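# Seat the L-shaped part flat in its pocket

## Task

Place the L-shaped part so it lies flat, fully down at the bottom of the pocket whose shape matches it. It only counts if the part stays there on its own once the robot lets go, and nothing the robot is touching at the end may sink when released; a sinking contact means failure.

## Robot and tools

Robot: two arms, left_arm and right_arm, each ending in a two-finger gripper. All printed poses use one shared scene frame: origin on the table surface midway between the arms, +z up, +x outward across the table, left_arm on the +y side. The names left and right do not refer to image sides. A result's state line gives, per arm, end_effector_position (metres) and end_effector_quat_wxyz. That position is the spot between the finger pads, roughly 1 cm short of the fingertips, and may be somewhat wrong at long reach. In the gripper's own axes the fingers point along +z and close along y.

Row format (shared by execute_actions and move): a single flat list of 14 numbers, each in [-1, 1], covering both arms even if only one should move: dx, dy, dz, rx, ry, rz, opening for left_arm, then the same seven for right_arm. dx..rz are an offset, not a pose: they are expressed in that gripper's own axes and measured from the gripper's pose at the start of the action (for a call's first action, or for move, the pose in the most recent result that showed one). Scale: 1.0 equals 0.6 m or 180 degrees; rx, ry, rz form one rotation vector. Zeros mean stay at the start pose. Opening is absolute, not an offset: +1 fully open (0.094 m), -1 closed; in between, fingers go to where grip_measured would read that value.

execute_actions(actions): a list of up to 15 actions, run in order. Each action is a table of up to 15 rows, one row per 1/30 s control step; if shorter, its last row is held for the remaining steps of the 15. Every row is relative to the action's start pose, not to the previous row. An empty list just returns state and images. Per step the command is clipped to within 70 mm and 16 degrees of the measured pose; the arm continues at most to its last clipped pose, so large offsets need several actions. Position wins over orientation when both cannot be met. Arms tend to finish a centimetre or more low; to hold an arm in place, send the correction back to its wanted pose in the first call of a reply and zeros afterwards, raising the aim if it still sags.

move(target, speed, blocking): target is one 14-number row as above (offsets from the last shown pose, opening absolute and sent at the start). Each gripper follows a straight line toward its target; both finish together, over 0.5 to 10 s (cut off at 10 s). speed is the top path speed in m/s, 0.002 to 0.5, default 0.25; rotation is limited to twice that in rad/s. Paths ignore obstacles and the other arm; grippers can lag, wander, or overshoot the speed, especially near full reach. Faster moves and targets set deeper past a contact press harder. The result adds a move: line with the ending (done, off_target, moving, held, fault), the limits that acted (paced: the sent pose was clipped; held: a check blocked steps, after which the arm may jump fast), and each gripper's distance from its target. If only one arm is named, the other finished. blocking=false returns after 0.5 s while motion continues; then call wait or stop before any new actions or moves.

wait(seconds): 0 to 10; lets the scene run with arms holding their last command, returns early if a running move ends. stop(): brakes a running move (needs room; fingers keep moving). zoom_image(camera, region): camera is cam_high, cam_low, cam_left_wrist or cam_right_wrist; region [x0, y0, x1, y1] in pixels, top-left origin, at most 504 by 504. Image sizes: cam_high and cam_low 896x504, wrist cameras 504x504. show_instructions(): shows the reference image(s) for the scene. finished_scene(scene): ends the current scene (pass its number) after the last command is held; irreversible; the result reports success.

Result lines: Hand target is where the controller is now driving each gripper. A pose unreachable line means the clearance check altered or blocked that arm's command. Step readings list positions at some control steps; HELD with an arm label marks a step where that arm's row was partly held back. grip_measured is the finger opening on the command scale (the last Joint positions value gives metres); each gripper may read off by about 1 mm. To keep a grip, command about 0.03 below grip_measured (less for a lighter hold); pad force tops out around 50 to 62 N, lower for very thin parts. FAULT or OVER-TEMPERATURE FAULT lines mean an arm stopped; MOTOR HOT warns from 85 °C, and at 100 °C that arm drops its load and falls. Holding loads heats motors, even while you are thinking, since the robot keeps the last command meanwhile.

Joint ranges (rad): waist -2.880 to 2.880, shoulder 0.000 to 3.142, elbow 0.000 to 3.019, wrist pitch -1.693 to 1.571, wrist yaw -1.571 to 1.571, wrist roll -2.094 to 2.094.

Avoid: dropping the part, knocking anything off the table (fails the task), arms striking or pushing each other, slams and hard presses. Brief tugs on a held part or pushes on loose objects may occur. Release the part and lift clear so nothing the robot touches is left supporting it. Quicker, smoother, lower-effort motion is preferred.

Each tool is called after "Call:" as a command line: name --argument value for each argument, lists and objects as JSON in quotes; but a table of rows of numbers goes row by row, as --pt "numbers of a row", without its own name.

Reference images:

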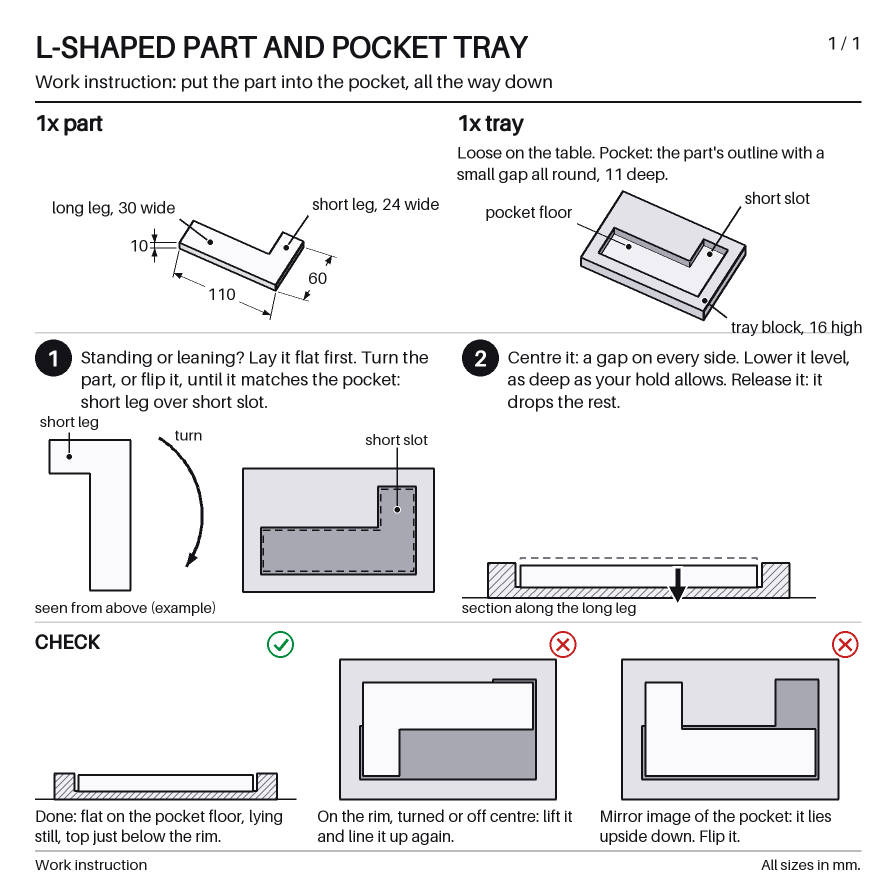

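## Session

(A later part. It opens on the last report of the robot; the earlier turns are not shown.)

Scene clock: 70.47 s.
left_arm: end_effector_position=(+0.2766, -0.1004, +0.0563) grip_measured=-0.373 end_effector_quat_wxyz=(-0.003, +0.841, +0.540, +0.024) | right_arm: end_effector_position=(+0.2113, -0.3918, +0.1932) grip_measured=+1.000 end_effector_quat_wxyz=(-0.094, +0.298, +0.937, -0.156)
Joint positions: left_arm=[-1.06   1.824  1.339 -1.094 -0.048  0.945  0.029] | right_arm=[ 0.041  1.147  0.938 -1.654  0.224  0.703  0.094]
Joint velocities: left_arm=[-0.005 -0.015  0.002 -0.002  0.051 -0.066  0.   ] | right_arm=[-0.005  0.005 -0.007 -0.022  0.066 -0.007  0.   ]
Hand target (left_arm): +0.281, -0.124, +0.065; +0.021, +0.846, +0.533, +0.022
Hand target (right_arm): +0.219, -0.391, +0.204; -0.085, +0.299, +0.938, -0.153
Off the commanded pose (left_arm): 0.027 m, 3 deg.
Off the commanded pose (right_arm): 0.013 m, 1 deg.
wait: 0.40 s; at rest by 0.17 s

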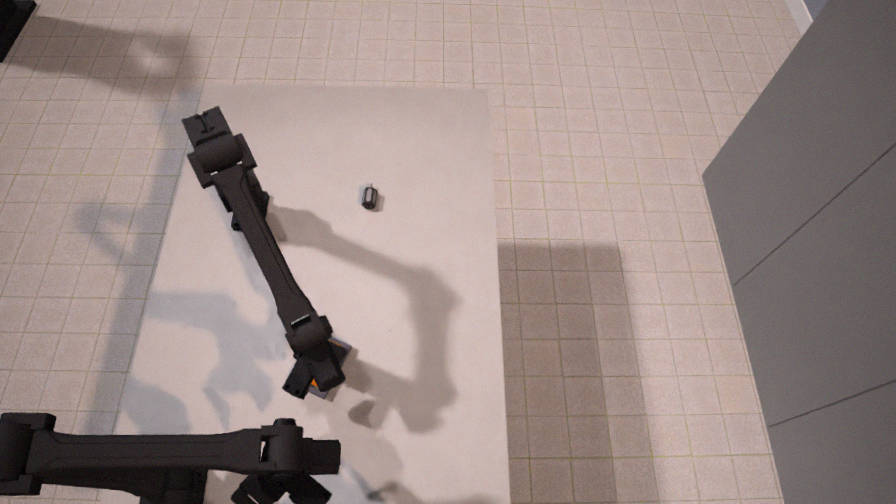

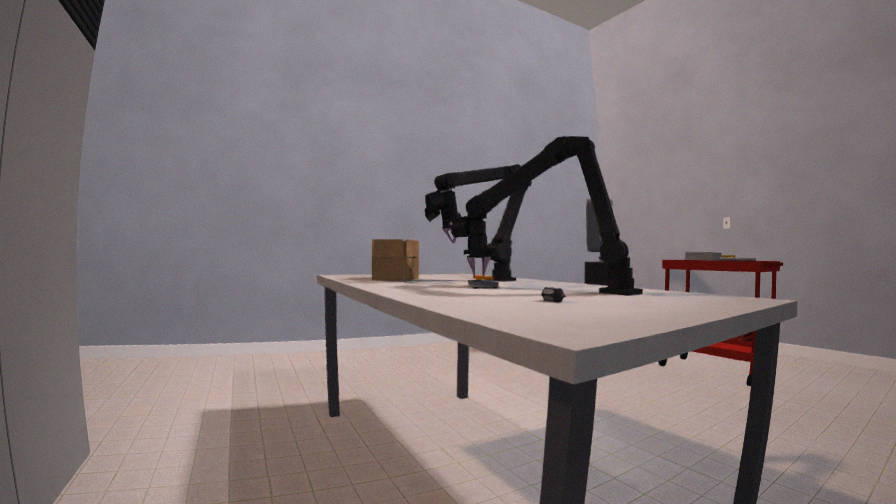

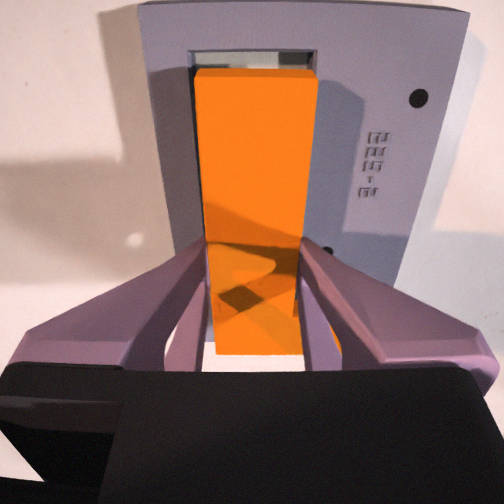

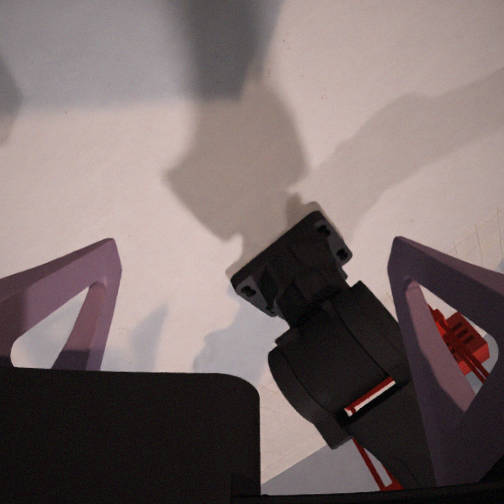

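Call:
execute_actions --actions '[[[-0.0334,0.0255,-0.0152,-0.0117,-0.0090,0.005,-0.405,-0.0083,0.0018,-0.0204,-0.0037,-0.0048,0.0011,1.0],[-0.0336,0.0256,-0.0139,-0.0116,-0.0088,0.005,-0.405,-0.0083,0.0018,-0.0204,-0.0037,-0.0048,0.0011,1.0],[-0.0338,0.0258,-0.0123,-0.0114,-0.0087,0.005,-0.405,-0.0083,0.0018,-0.0204,-0.0037,-0.0048,0.0011,1.0],[-0.0341,0.0260,-0.0102,-0.0112,-0.0085,0.005,-0.405,-0.0083,0.0018,-0.0204,-0.0037,-0.0048,0.0011,1.0],[-0.0344,0.0263,-0.0079,-0.0109,-0.0084,0.005,-0.405,-0.0083,0.0018,-0.0204,-0.0037,-0.0048,0.0011,1.0],[-0.0347,0.0265,-0.0056,-0.0107,-0.0082,0.005,-0.405,-0.0083,0.0018,-0.0204,-0.0037,-0.0048,0.0011,1.0],[-0.0350,0.0268,-0.0033,-0.0104,-0.0080,0.005,-0.405,-0.0083,0.0018,-0.0204,-0.0037,-0.0048,0.0011,1.0],[-0.0353,0.0270,-0.0012,-0.0102,-0.0078,0.005,-0.405,-0.0083,0.0018,-0.0204,-0.0037,-0.0048,0.0011,1.0],[-0.0355,0.0272,0.0006,-0.0100,-0.0077,0.005,-0.405,-0.0083,0.0018,-0.0204,-0.0037,-0.0048,0.0011,1.0],[-0.0357,0.0274,0.0023,-0.0098,-0.0075,0.005,-0.405,-0.0083,0.0018,-0.0204,-0.0037,-0.0048,0.0011,1.0],[-0.0359,0.0275,0.0035,-0.0097,-0.0074,0.005,-0.405,-0.0083,0.0018,-0.0204,-0.0037,-0.0048,0.0011,1.0],[-0.0360,0.0276,0.0044,-0.0096,-0.0074,0.005,-0.405,-0.0083,0.0018,-0.0204,-0.0037,-0.0048,0.0011,1.0],[-0.0361,0.0277,0.0050,-0.0095,-0.0073,0.005,-0.405,-0.0083,0.0018,-0.0204,-0.0037,-0.0048,0.0011,1.0]]]'

Call:
wait --seconds 0.5

Scene clock: 74.53 s.
left_arm: end_effector_position=(+0.2776, -0.1021, +0.0452) grip_measured=-0.373 end_effector_quat_wxyz=(-0.006, +0.841, +0.540, +0.024) | right_arm: end_effector_position=(+0.2113, -0.3918, +0.1932) grip_measured=+1.000 end_effector_quat_wxyz=(-0.094, +0.298, +0.937, -0.156)
Joint positions: left_arm=[-1.06   1.846  1.339 -1.079 -0.048  0.945  0.029] | right_arm=[ 0.041  1.147  0.938 -1.654  0.224  0.703  0.094]
Joint velocities: left_arm=[-0.005  0.024  0.007  0.002 -0.007 -0.037  0.001] | right_arm=[-0.005  0.005  0.017  0.012 -0.007  0.051  0.   ]
Hand target (left_arm): +0.282, -0.126, +0.053; +0.016, +0.846, +0.533, +0.022
Hand target (right_arm): +0.219, -0.391, +0.204; -0.085, +0.299, +0.938, -0.153
Off the commanded pose (left_arm): 0.027 m, 3 deg.
Off the commanded pose (right_arm): 0.013 m, 1 deg.
Step readings (end_effector_position):
0: left_arm (+0.2766, -0.1004, +0.0563) | right_arm (+0.2113, -0.3918, +0.1932)
1: left_arm (+0.2766, -0.1004, +0.0563) | right_arm (+0.2113, -0.3918, +0.1932)
2: left_arm (+0.2766, -0.1004, +0.0563) | right_arm (+0.2113, -0.3918, +0.1932)
4: left_arm (+0.2768, -0.1007, +0.0563) | right_arm (+0.2113, -0.3918, +0.1932)
8: left_arm (+0.2774, -0.1018, +0.0542) | right_arm (+0.2113, -0.3918, +0.1932)
15: end_effector_position above

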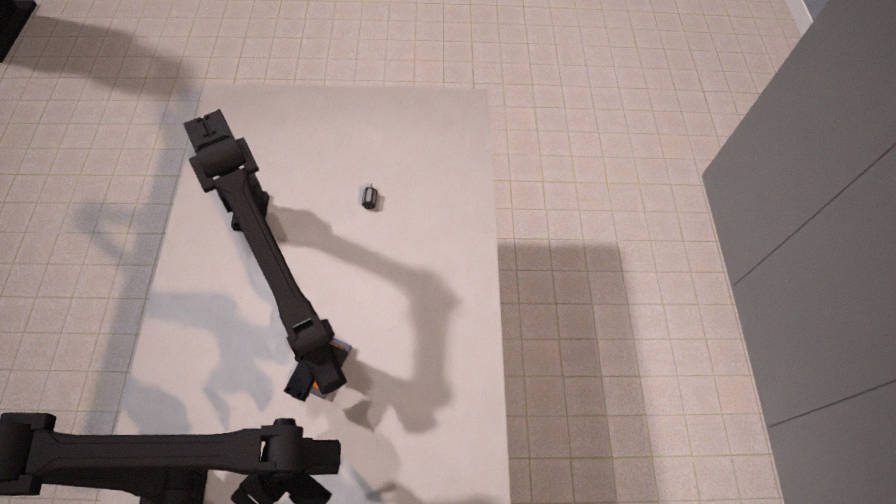

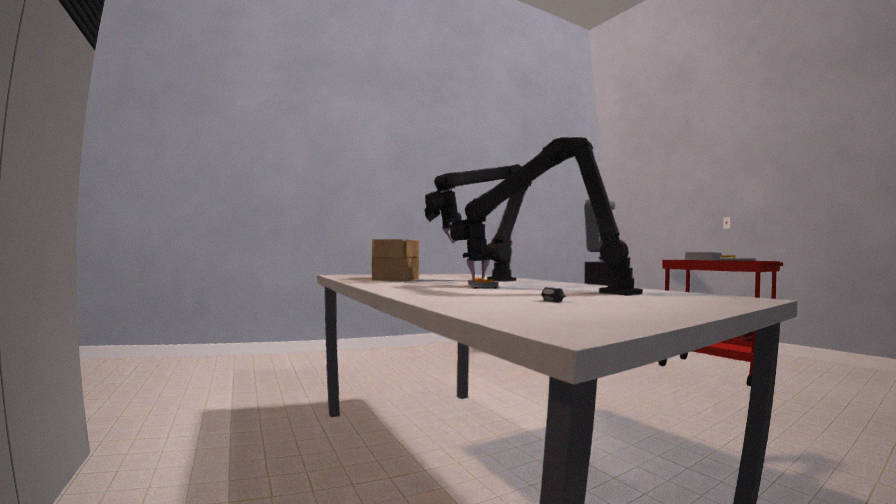

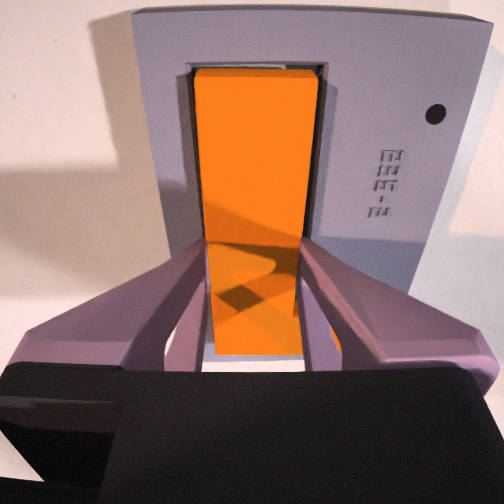

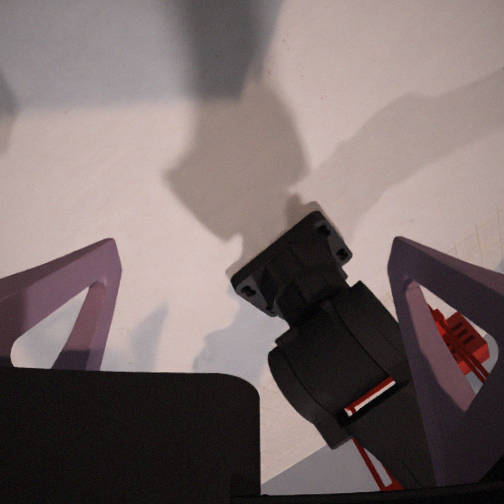

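Scene clock: 75.03 s.
left_arm: end_effector_position=(+0.2780, -0.1028, +0.0457) grip_measured=-0.373 end_effector_quat_wxyz=(-0.005, +0.841, +0.540, +0.024) | right_arm: end_effector_position=(+0.2113, -0.3918, +0.1932) grip_measured=+1.000 end_effector_quat_wxyz=(-0.094, +0.298, +0.937, -0.156)
Joint positions: left_arm=[-1.06   1.847  1.341 -1.078 -0.048  0.945  0.029] | right_arm=[ 0.041  1.147  0.938 -1.654  0.224  0.703  0.094]
Joint velocities: left_arm=[ 0.015  0.005 -0.022 -0.022 -0.066 -0.037 -0.001] | right_arm=[-0.005 -0.015  0.002 -0.002  0.007  0.007  0.   ]
Hand target (left_arm): +0.282, -0.126, +0.053; +0.016, +0.846, +0.533, +0.022
Hand target (right_arm): +0.219, -0.391, +0.204; -0.085, +0.299, +0.938, -0.153
Off the commanded pose (left_arm): 0.026 m, 3 deg.
Off the commanded pose (right_arm): 0.013 m, 1 deg.
wait: 0.50 s; at rest by 0.17 s

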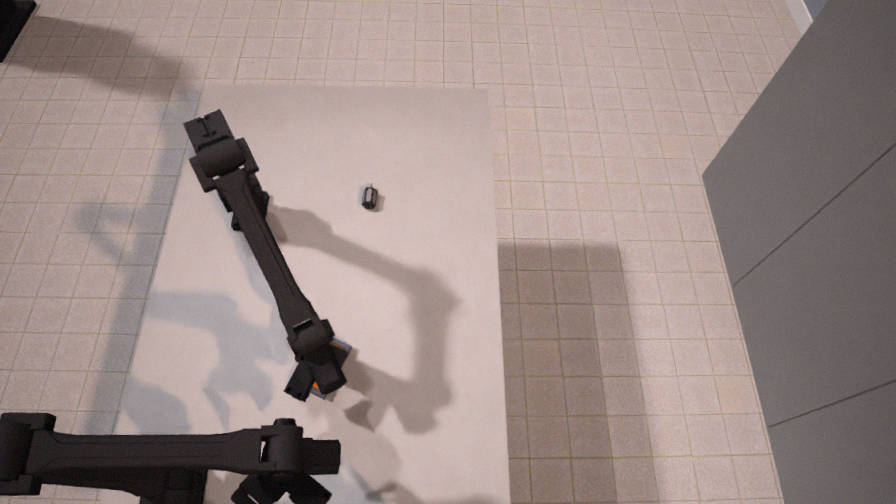

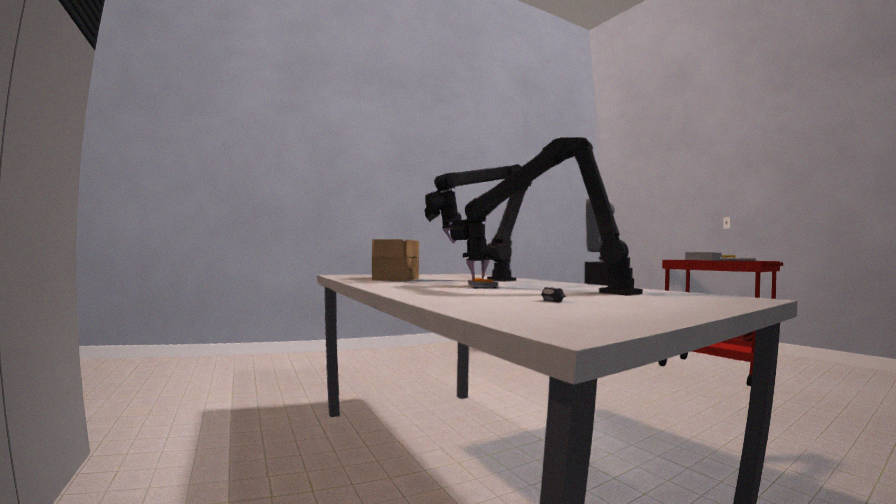

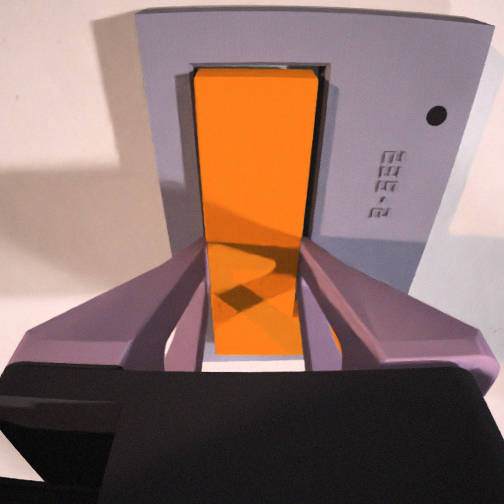

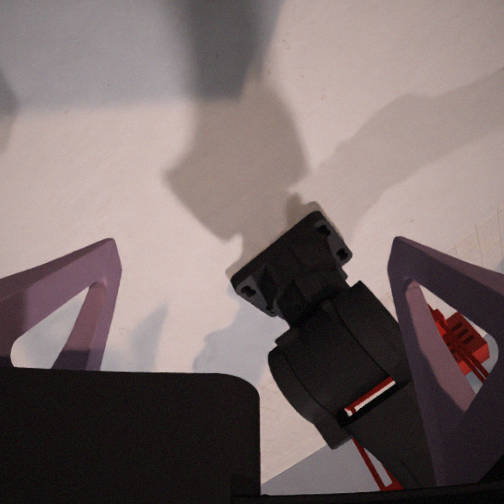

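Call:
execute_actions --actions '[]'

Scene clock: 76.27 s.
left_arm: end_effector_position=(+0.2780, -0.1028, +0.0457) grip_measured=-0.373 end_effector_quat_wxyz=(-0.005, +0.841, +0.540, +0.024) | right_arm: end_effector_position=(+0.2113, -0.3918, +0.1932) grip_measured=+1.000 end_effector_quat_wxyz=(-0.094, +0.298, +0.937, -0.156)
Joint positions: left_arm=[-1.06   1.847  1.341 -1.078 -0.048  0.945  0.029] | right_arm=[ 0.041  1.147  0.938 -1.654  0.224  0.703  0.094]
Joint velocities: left_arm=[-0.015 -0.005 -0.012 -0.012  0.007 -0.007 -0.001] | right_arm=[ 0.015 -0.005  0.002  0.002 -0.051 -0.095  0.   ]
Hand target (left_arm): +0.282, -0.126, +0.053; +0.016, +0.846, +0.533, +0.022
Hand target (right_arm): +0.219, -0.391, +0.204; -0.085, +0.299, +0.938, -0.153
Off the commanded pose (left_arm): 0.026 m, 3 deg.
Off the commanded pose (right_arm): 0.013 m, 1 deg.

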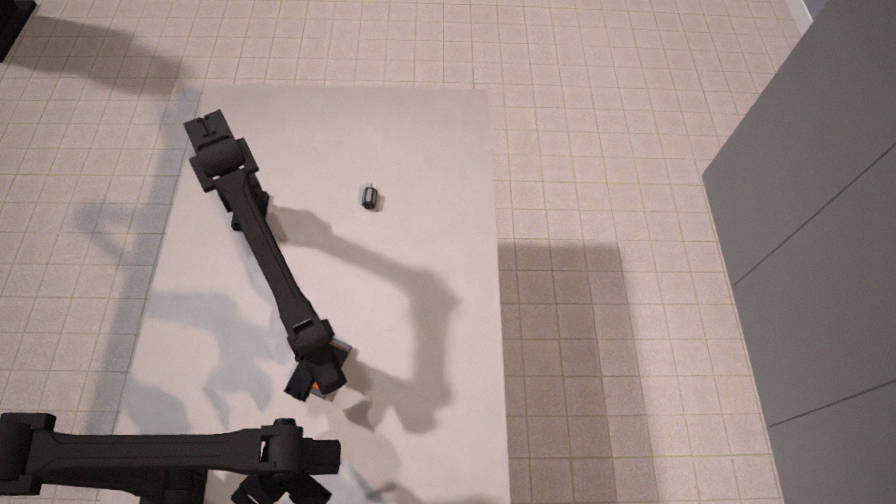

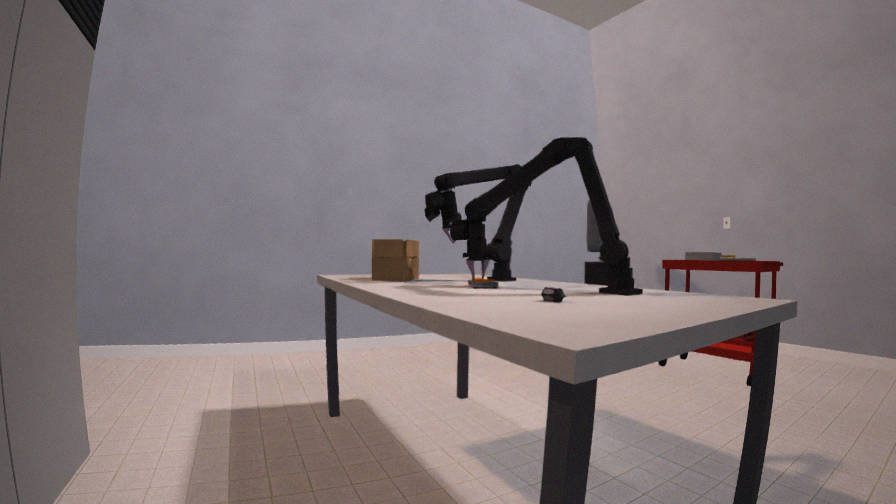

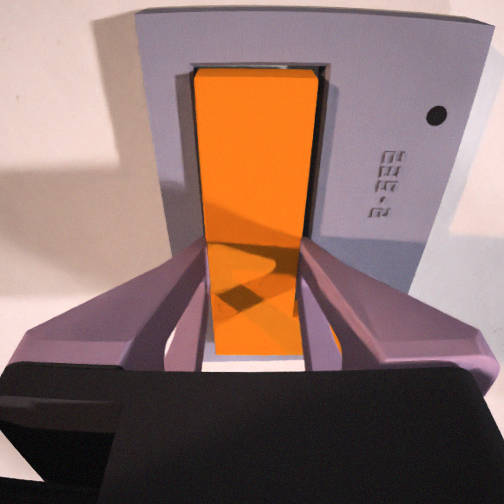

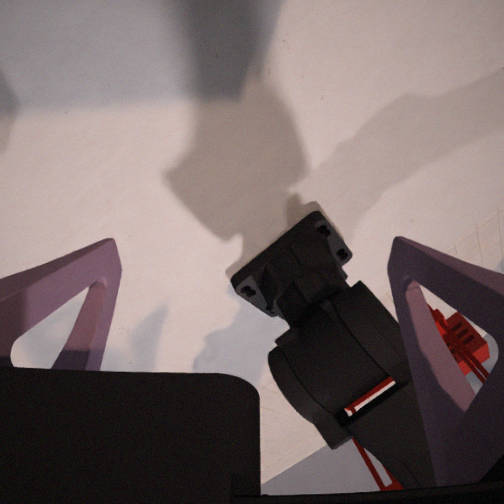

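Call:
execute_actions --actions '[[[-0.032,0.0225,-0.0135,-0.010,-0.0075,0.005,-0.39,-0.0083,0.0018,-0.0204,-0.0037,-0.0048,0.0011,1.0],[-0.032,0.0225,-0.0135,-0.010,-0.0075,0.005,-0.375,-0.0083,0.0018,-0.0204,-0.0037,-0.0048,0.0011,1.0],[-0.032,0.0225,-0.0135,-0.010,-0.0075,0.005,-0.36,-0.0083,0.0018,-0.0204,-0.0037,-0.0048,0.0011,1.0],[-0.032,0.0225,-0.0135,-0.010,-0.0075,0.005,-0.345,-0.0083,0.0018,-0.0204,-0.0037,-0.0048,0.0011,1.0],[-0.032,0.0225,-0.0135,-0.010,-0.0075,0.005,-0.33,-0.0083,0.0018,-0.0204,-0.0037,-0.0048,0.0011,1.0],[-0.032,0.0225,-0.0135,-0.010,-0.0075,0.005,-0.31,-0.0083,0.0018,-0.0204,-0.0037,-0.0048,0.0011,1.0],[-0.032,0.0225,-0.0135,-0.010,-0.0075,0.005,-0.29,-0.0083,0.0018,-0.0204,-0.0037,-0.0048,0.0011,1.0],[-0.032,0.0225,-0.0135,-0.010,-0.0075,0.005,-0.27,-0.0083,0.0018,-0.0204,-0.0037,-0.0048,0.0011,1.0],[-0.032,0.0225,-0.0135,-0.010,-0.0075,0.005,-0.25,-0.0083,0.0018,-0.0204,-0.0037,-0.0048,0.0011,1.0],[-0.032,0.0225,-0.0135,-0.010,-0.0075,0.005,-0.23,-0.0083,0.0018,-0.0204,-0.0037,-0.0048,0.0011,1.0],[-0.032,0.0225,-0.0135,-0.010,-0.0075,0.005,-0.21,-0.0083,0.0018,-0.0204,-0.0037,-0.0048,0.0011,1.0],[-0.032,0.0225,-0.0135,-0.010,-0.0075,0.005,-0.2,-0.0083,0.0018,-0.0204,-0.0037,-0.0048,0.0011,1.0]]]'

Scene clock: 78.13 s.
left_arm: end_effector_position=(+0.2780, -0.1028, +0.0457) grip_measured=-0.202 end_effector_quat_wxyz=(-0.005, +0.841, +0.540, +0.024) | right_arm: end_effector_position=(+0.2113, -0.3918, +0.1932) grip_measured=+1.000 end_effector_quat_wxyz=(-0.094, +0.298, +0.937, -0.156)
Joint positions: left_arm=[-1.06   1.847  1.341 -1.078 -0.048  0.945  0.038] | right_arm=[ 0.041  1.147  0.938 -1.654  0.224  0.703  0.094]
Joint velocities: left_arm=[-0.024 -0.015 -0.002 -0.002  0.022  0.051  0.   ] | right_arm=[-0.005  0.005 -0.007  0.012  0.022 -0.066  0.   ]
Hand target (left_arm): +0.282, -0.125, +0.053; +0.014, +0.846, +0.533, +0.023
Hand target (right_arm): +0.219, -0.391, +0.204; -0.085, +0.299, +0.938, -0.153
Off the commanded pose (left_arm): 0.025 m, 2 deg.
Off the commanded pose (right_arm): 0.013 m, 1 deg.
Step readings (end_effector_position):
0: left_arm (+0.2780, -0.1028, +0.0457) | right_arm (+0.2113, -0.3918, +0.1932)
1: left_arm (+0.2780, -0.1028, +0.0457) | right_arm (+0.2113, -0.3918, +0.1932)
2: left_arm (+0.2780, -0.1028, +0.0457) | right_arm (+0.2113, -0.3918, +0.1932)
4: left_arm (+0.2780, -0.1028, +0.0457) | right_arm (+0.2113, -0.3918, +0.1932)
8: left_arm (+0.2780, -0.1028, +0.0457) | right_arm (+0.2113, -0.3918, +0.1932)
15: end_effector_position above

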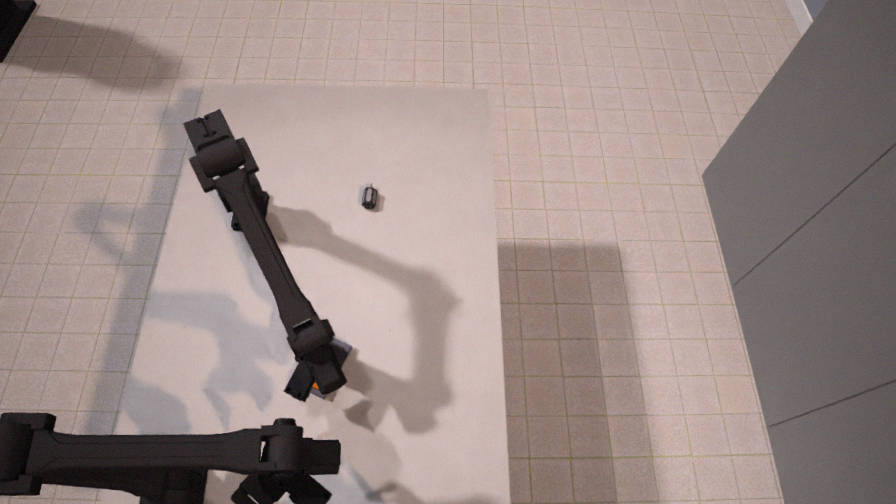

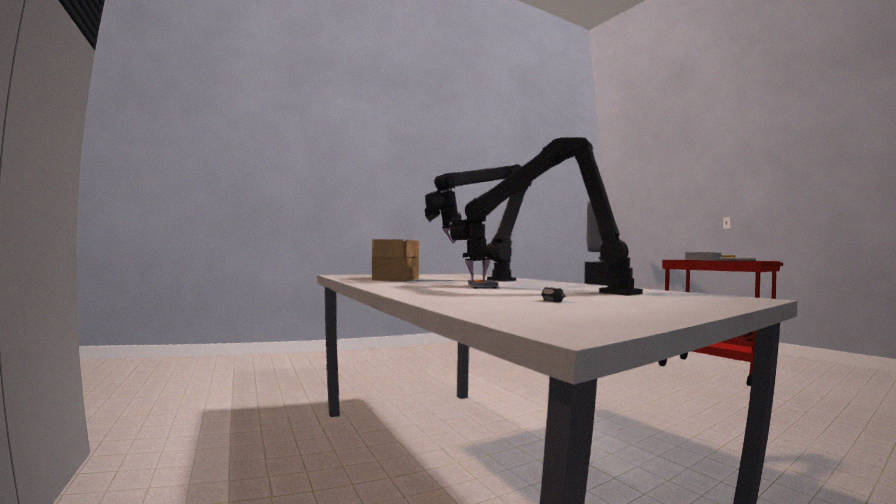

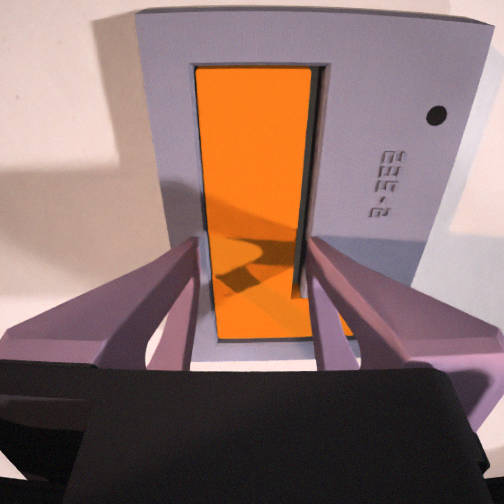

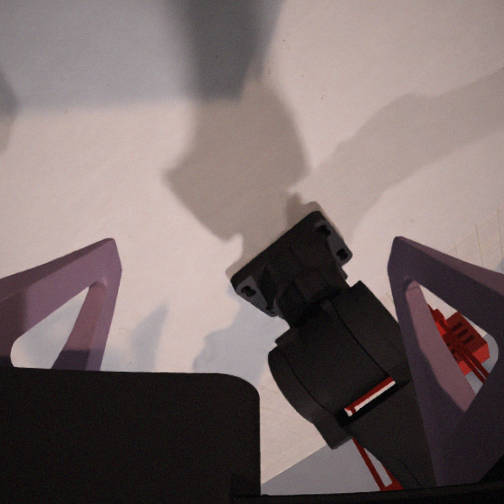

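Call:
move --target '[-0.02,0.015,-0.11,0,0,0,0.3,-0.0083,0.0018,-0.0204,-0.0037,-0.0048,0.0011,1.0]' --speed 0.2

Scene clock: 79.47 s.
left_arm: end_effector_position=(+0.2783, -0.1033, +0.0893) grip_measured=+0.298 end_effector_quat_wxyz=(-0.028, +0.840, +0.541, +0.026) | right_arm: end_effector_position=(+0.2113, -0.3918, +0.1932) grip_measured=+1.000 end_effector_quat_wxyz=(-0.094, +0.298, +0.937, -0.156)
Joint positions: left_arm=[-1.06   1.826  1.436 -1.24  -0.048  0.942  0.061] | right_arm=[ 0.041  1.147  0.938 -1.654  0.224  0.703  0.094]
Joint velocities: left_arm=[-0.005 -0.015  0.012  0.002  0.007 -0.051  0.002] | right_arm=[-0.005 -0.005 -0.022 -0.022  0.022  0.007  0.   ]
Hand target (left_arm): +0.279, -0.119, +0.111; -0.005, +0.841, +0.540, +0.024
Hand target (right_arm): +0.219, -0.391, +0.204; -0.085, +0.299, +0.938, -0.153
Off the commanded pose (left_arm): 0.027 m, 3 deg.
Off the commanded pose (right_arm): 0.013 m, 1 deg.
move: off_target (left_arm, right_arm)

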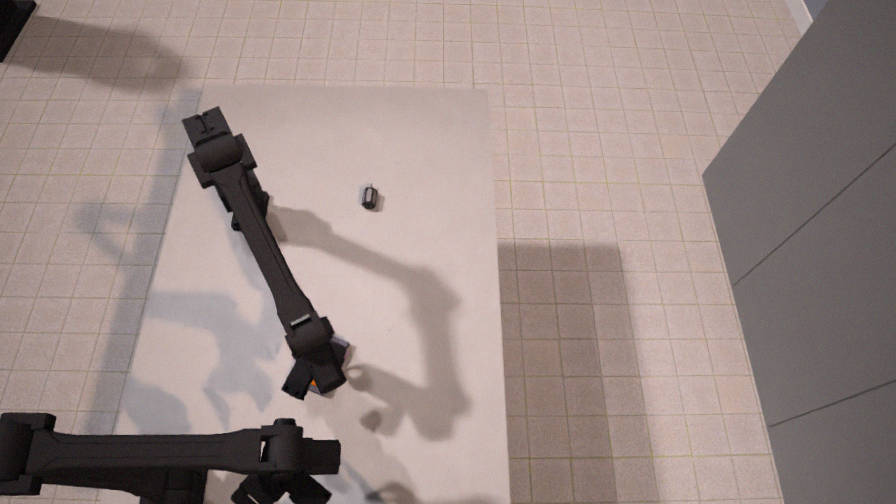

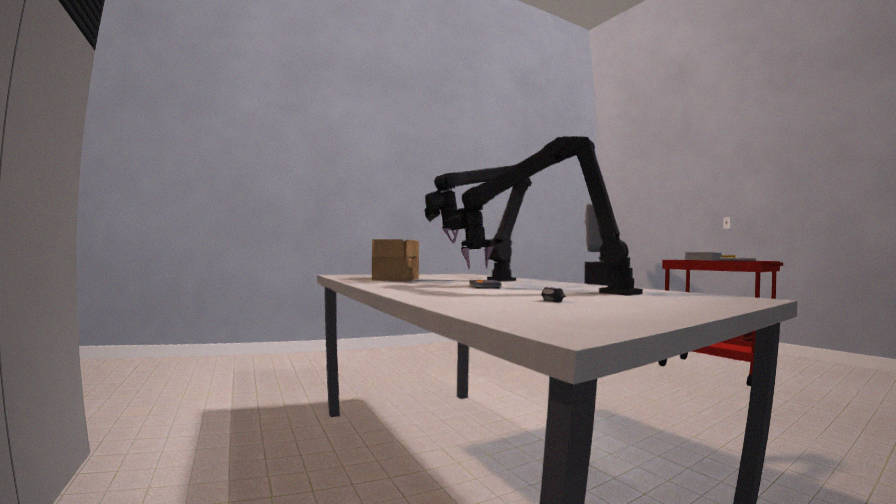

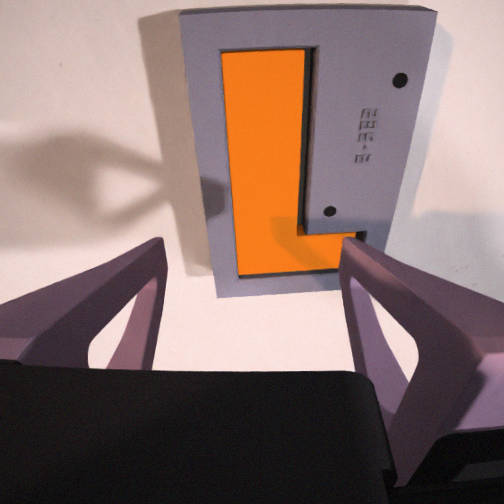

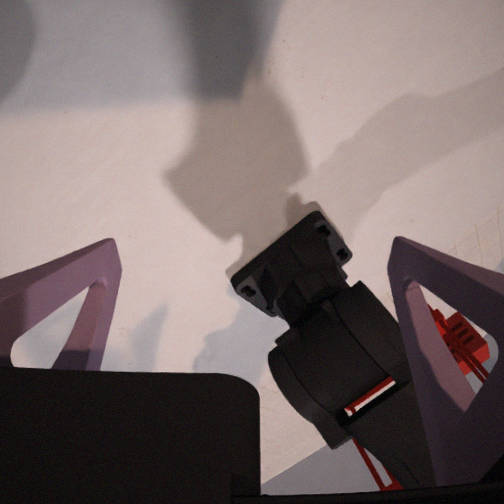

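Call:
zoom_image --camera "cam_left_wrist" --region '[170, 0, 450, 300]'

Call:
zoom_image --camera "cam_low" --region '[455, 262, 515, 296]'

Region (170, 0, 450, 300) of cam_left_wrist's 504x504 image, scaled by 1.680, with more detail than that image has; it fills the left 470 columns of this view, and the rest is white.

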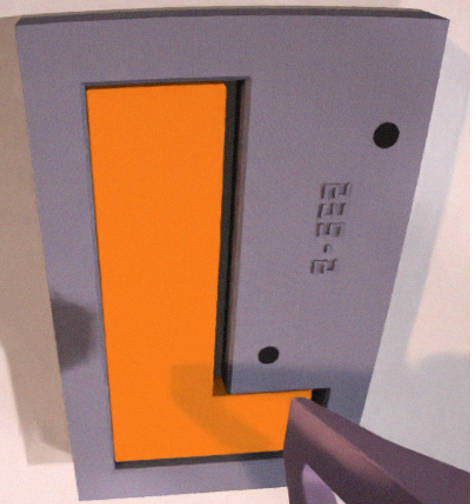

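Region (455, 262, 515, 296) of cam_low's 896x504 image, scaled by 8.400, with more detail than that image has; it fills the top 286 rows of this view, and the rest is white.

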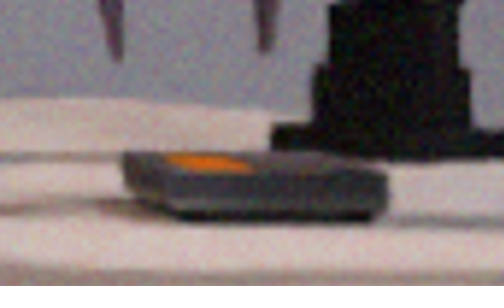

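The part sits flat in the pocket, below the rim, and the gripper is clear.

Call:
finished_scene --scene 1

The scene is finished: the task was done.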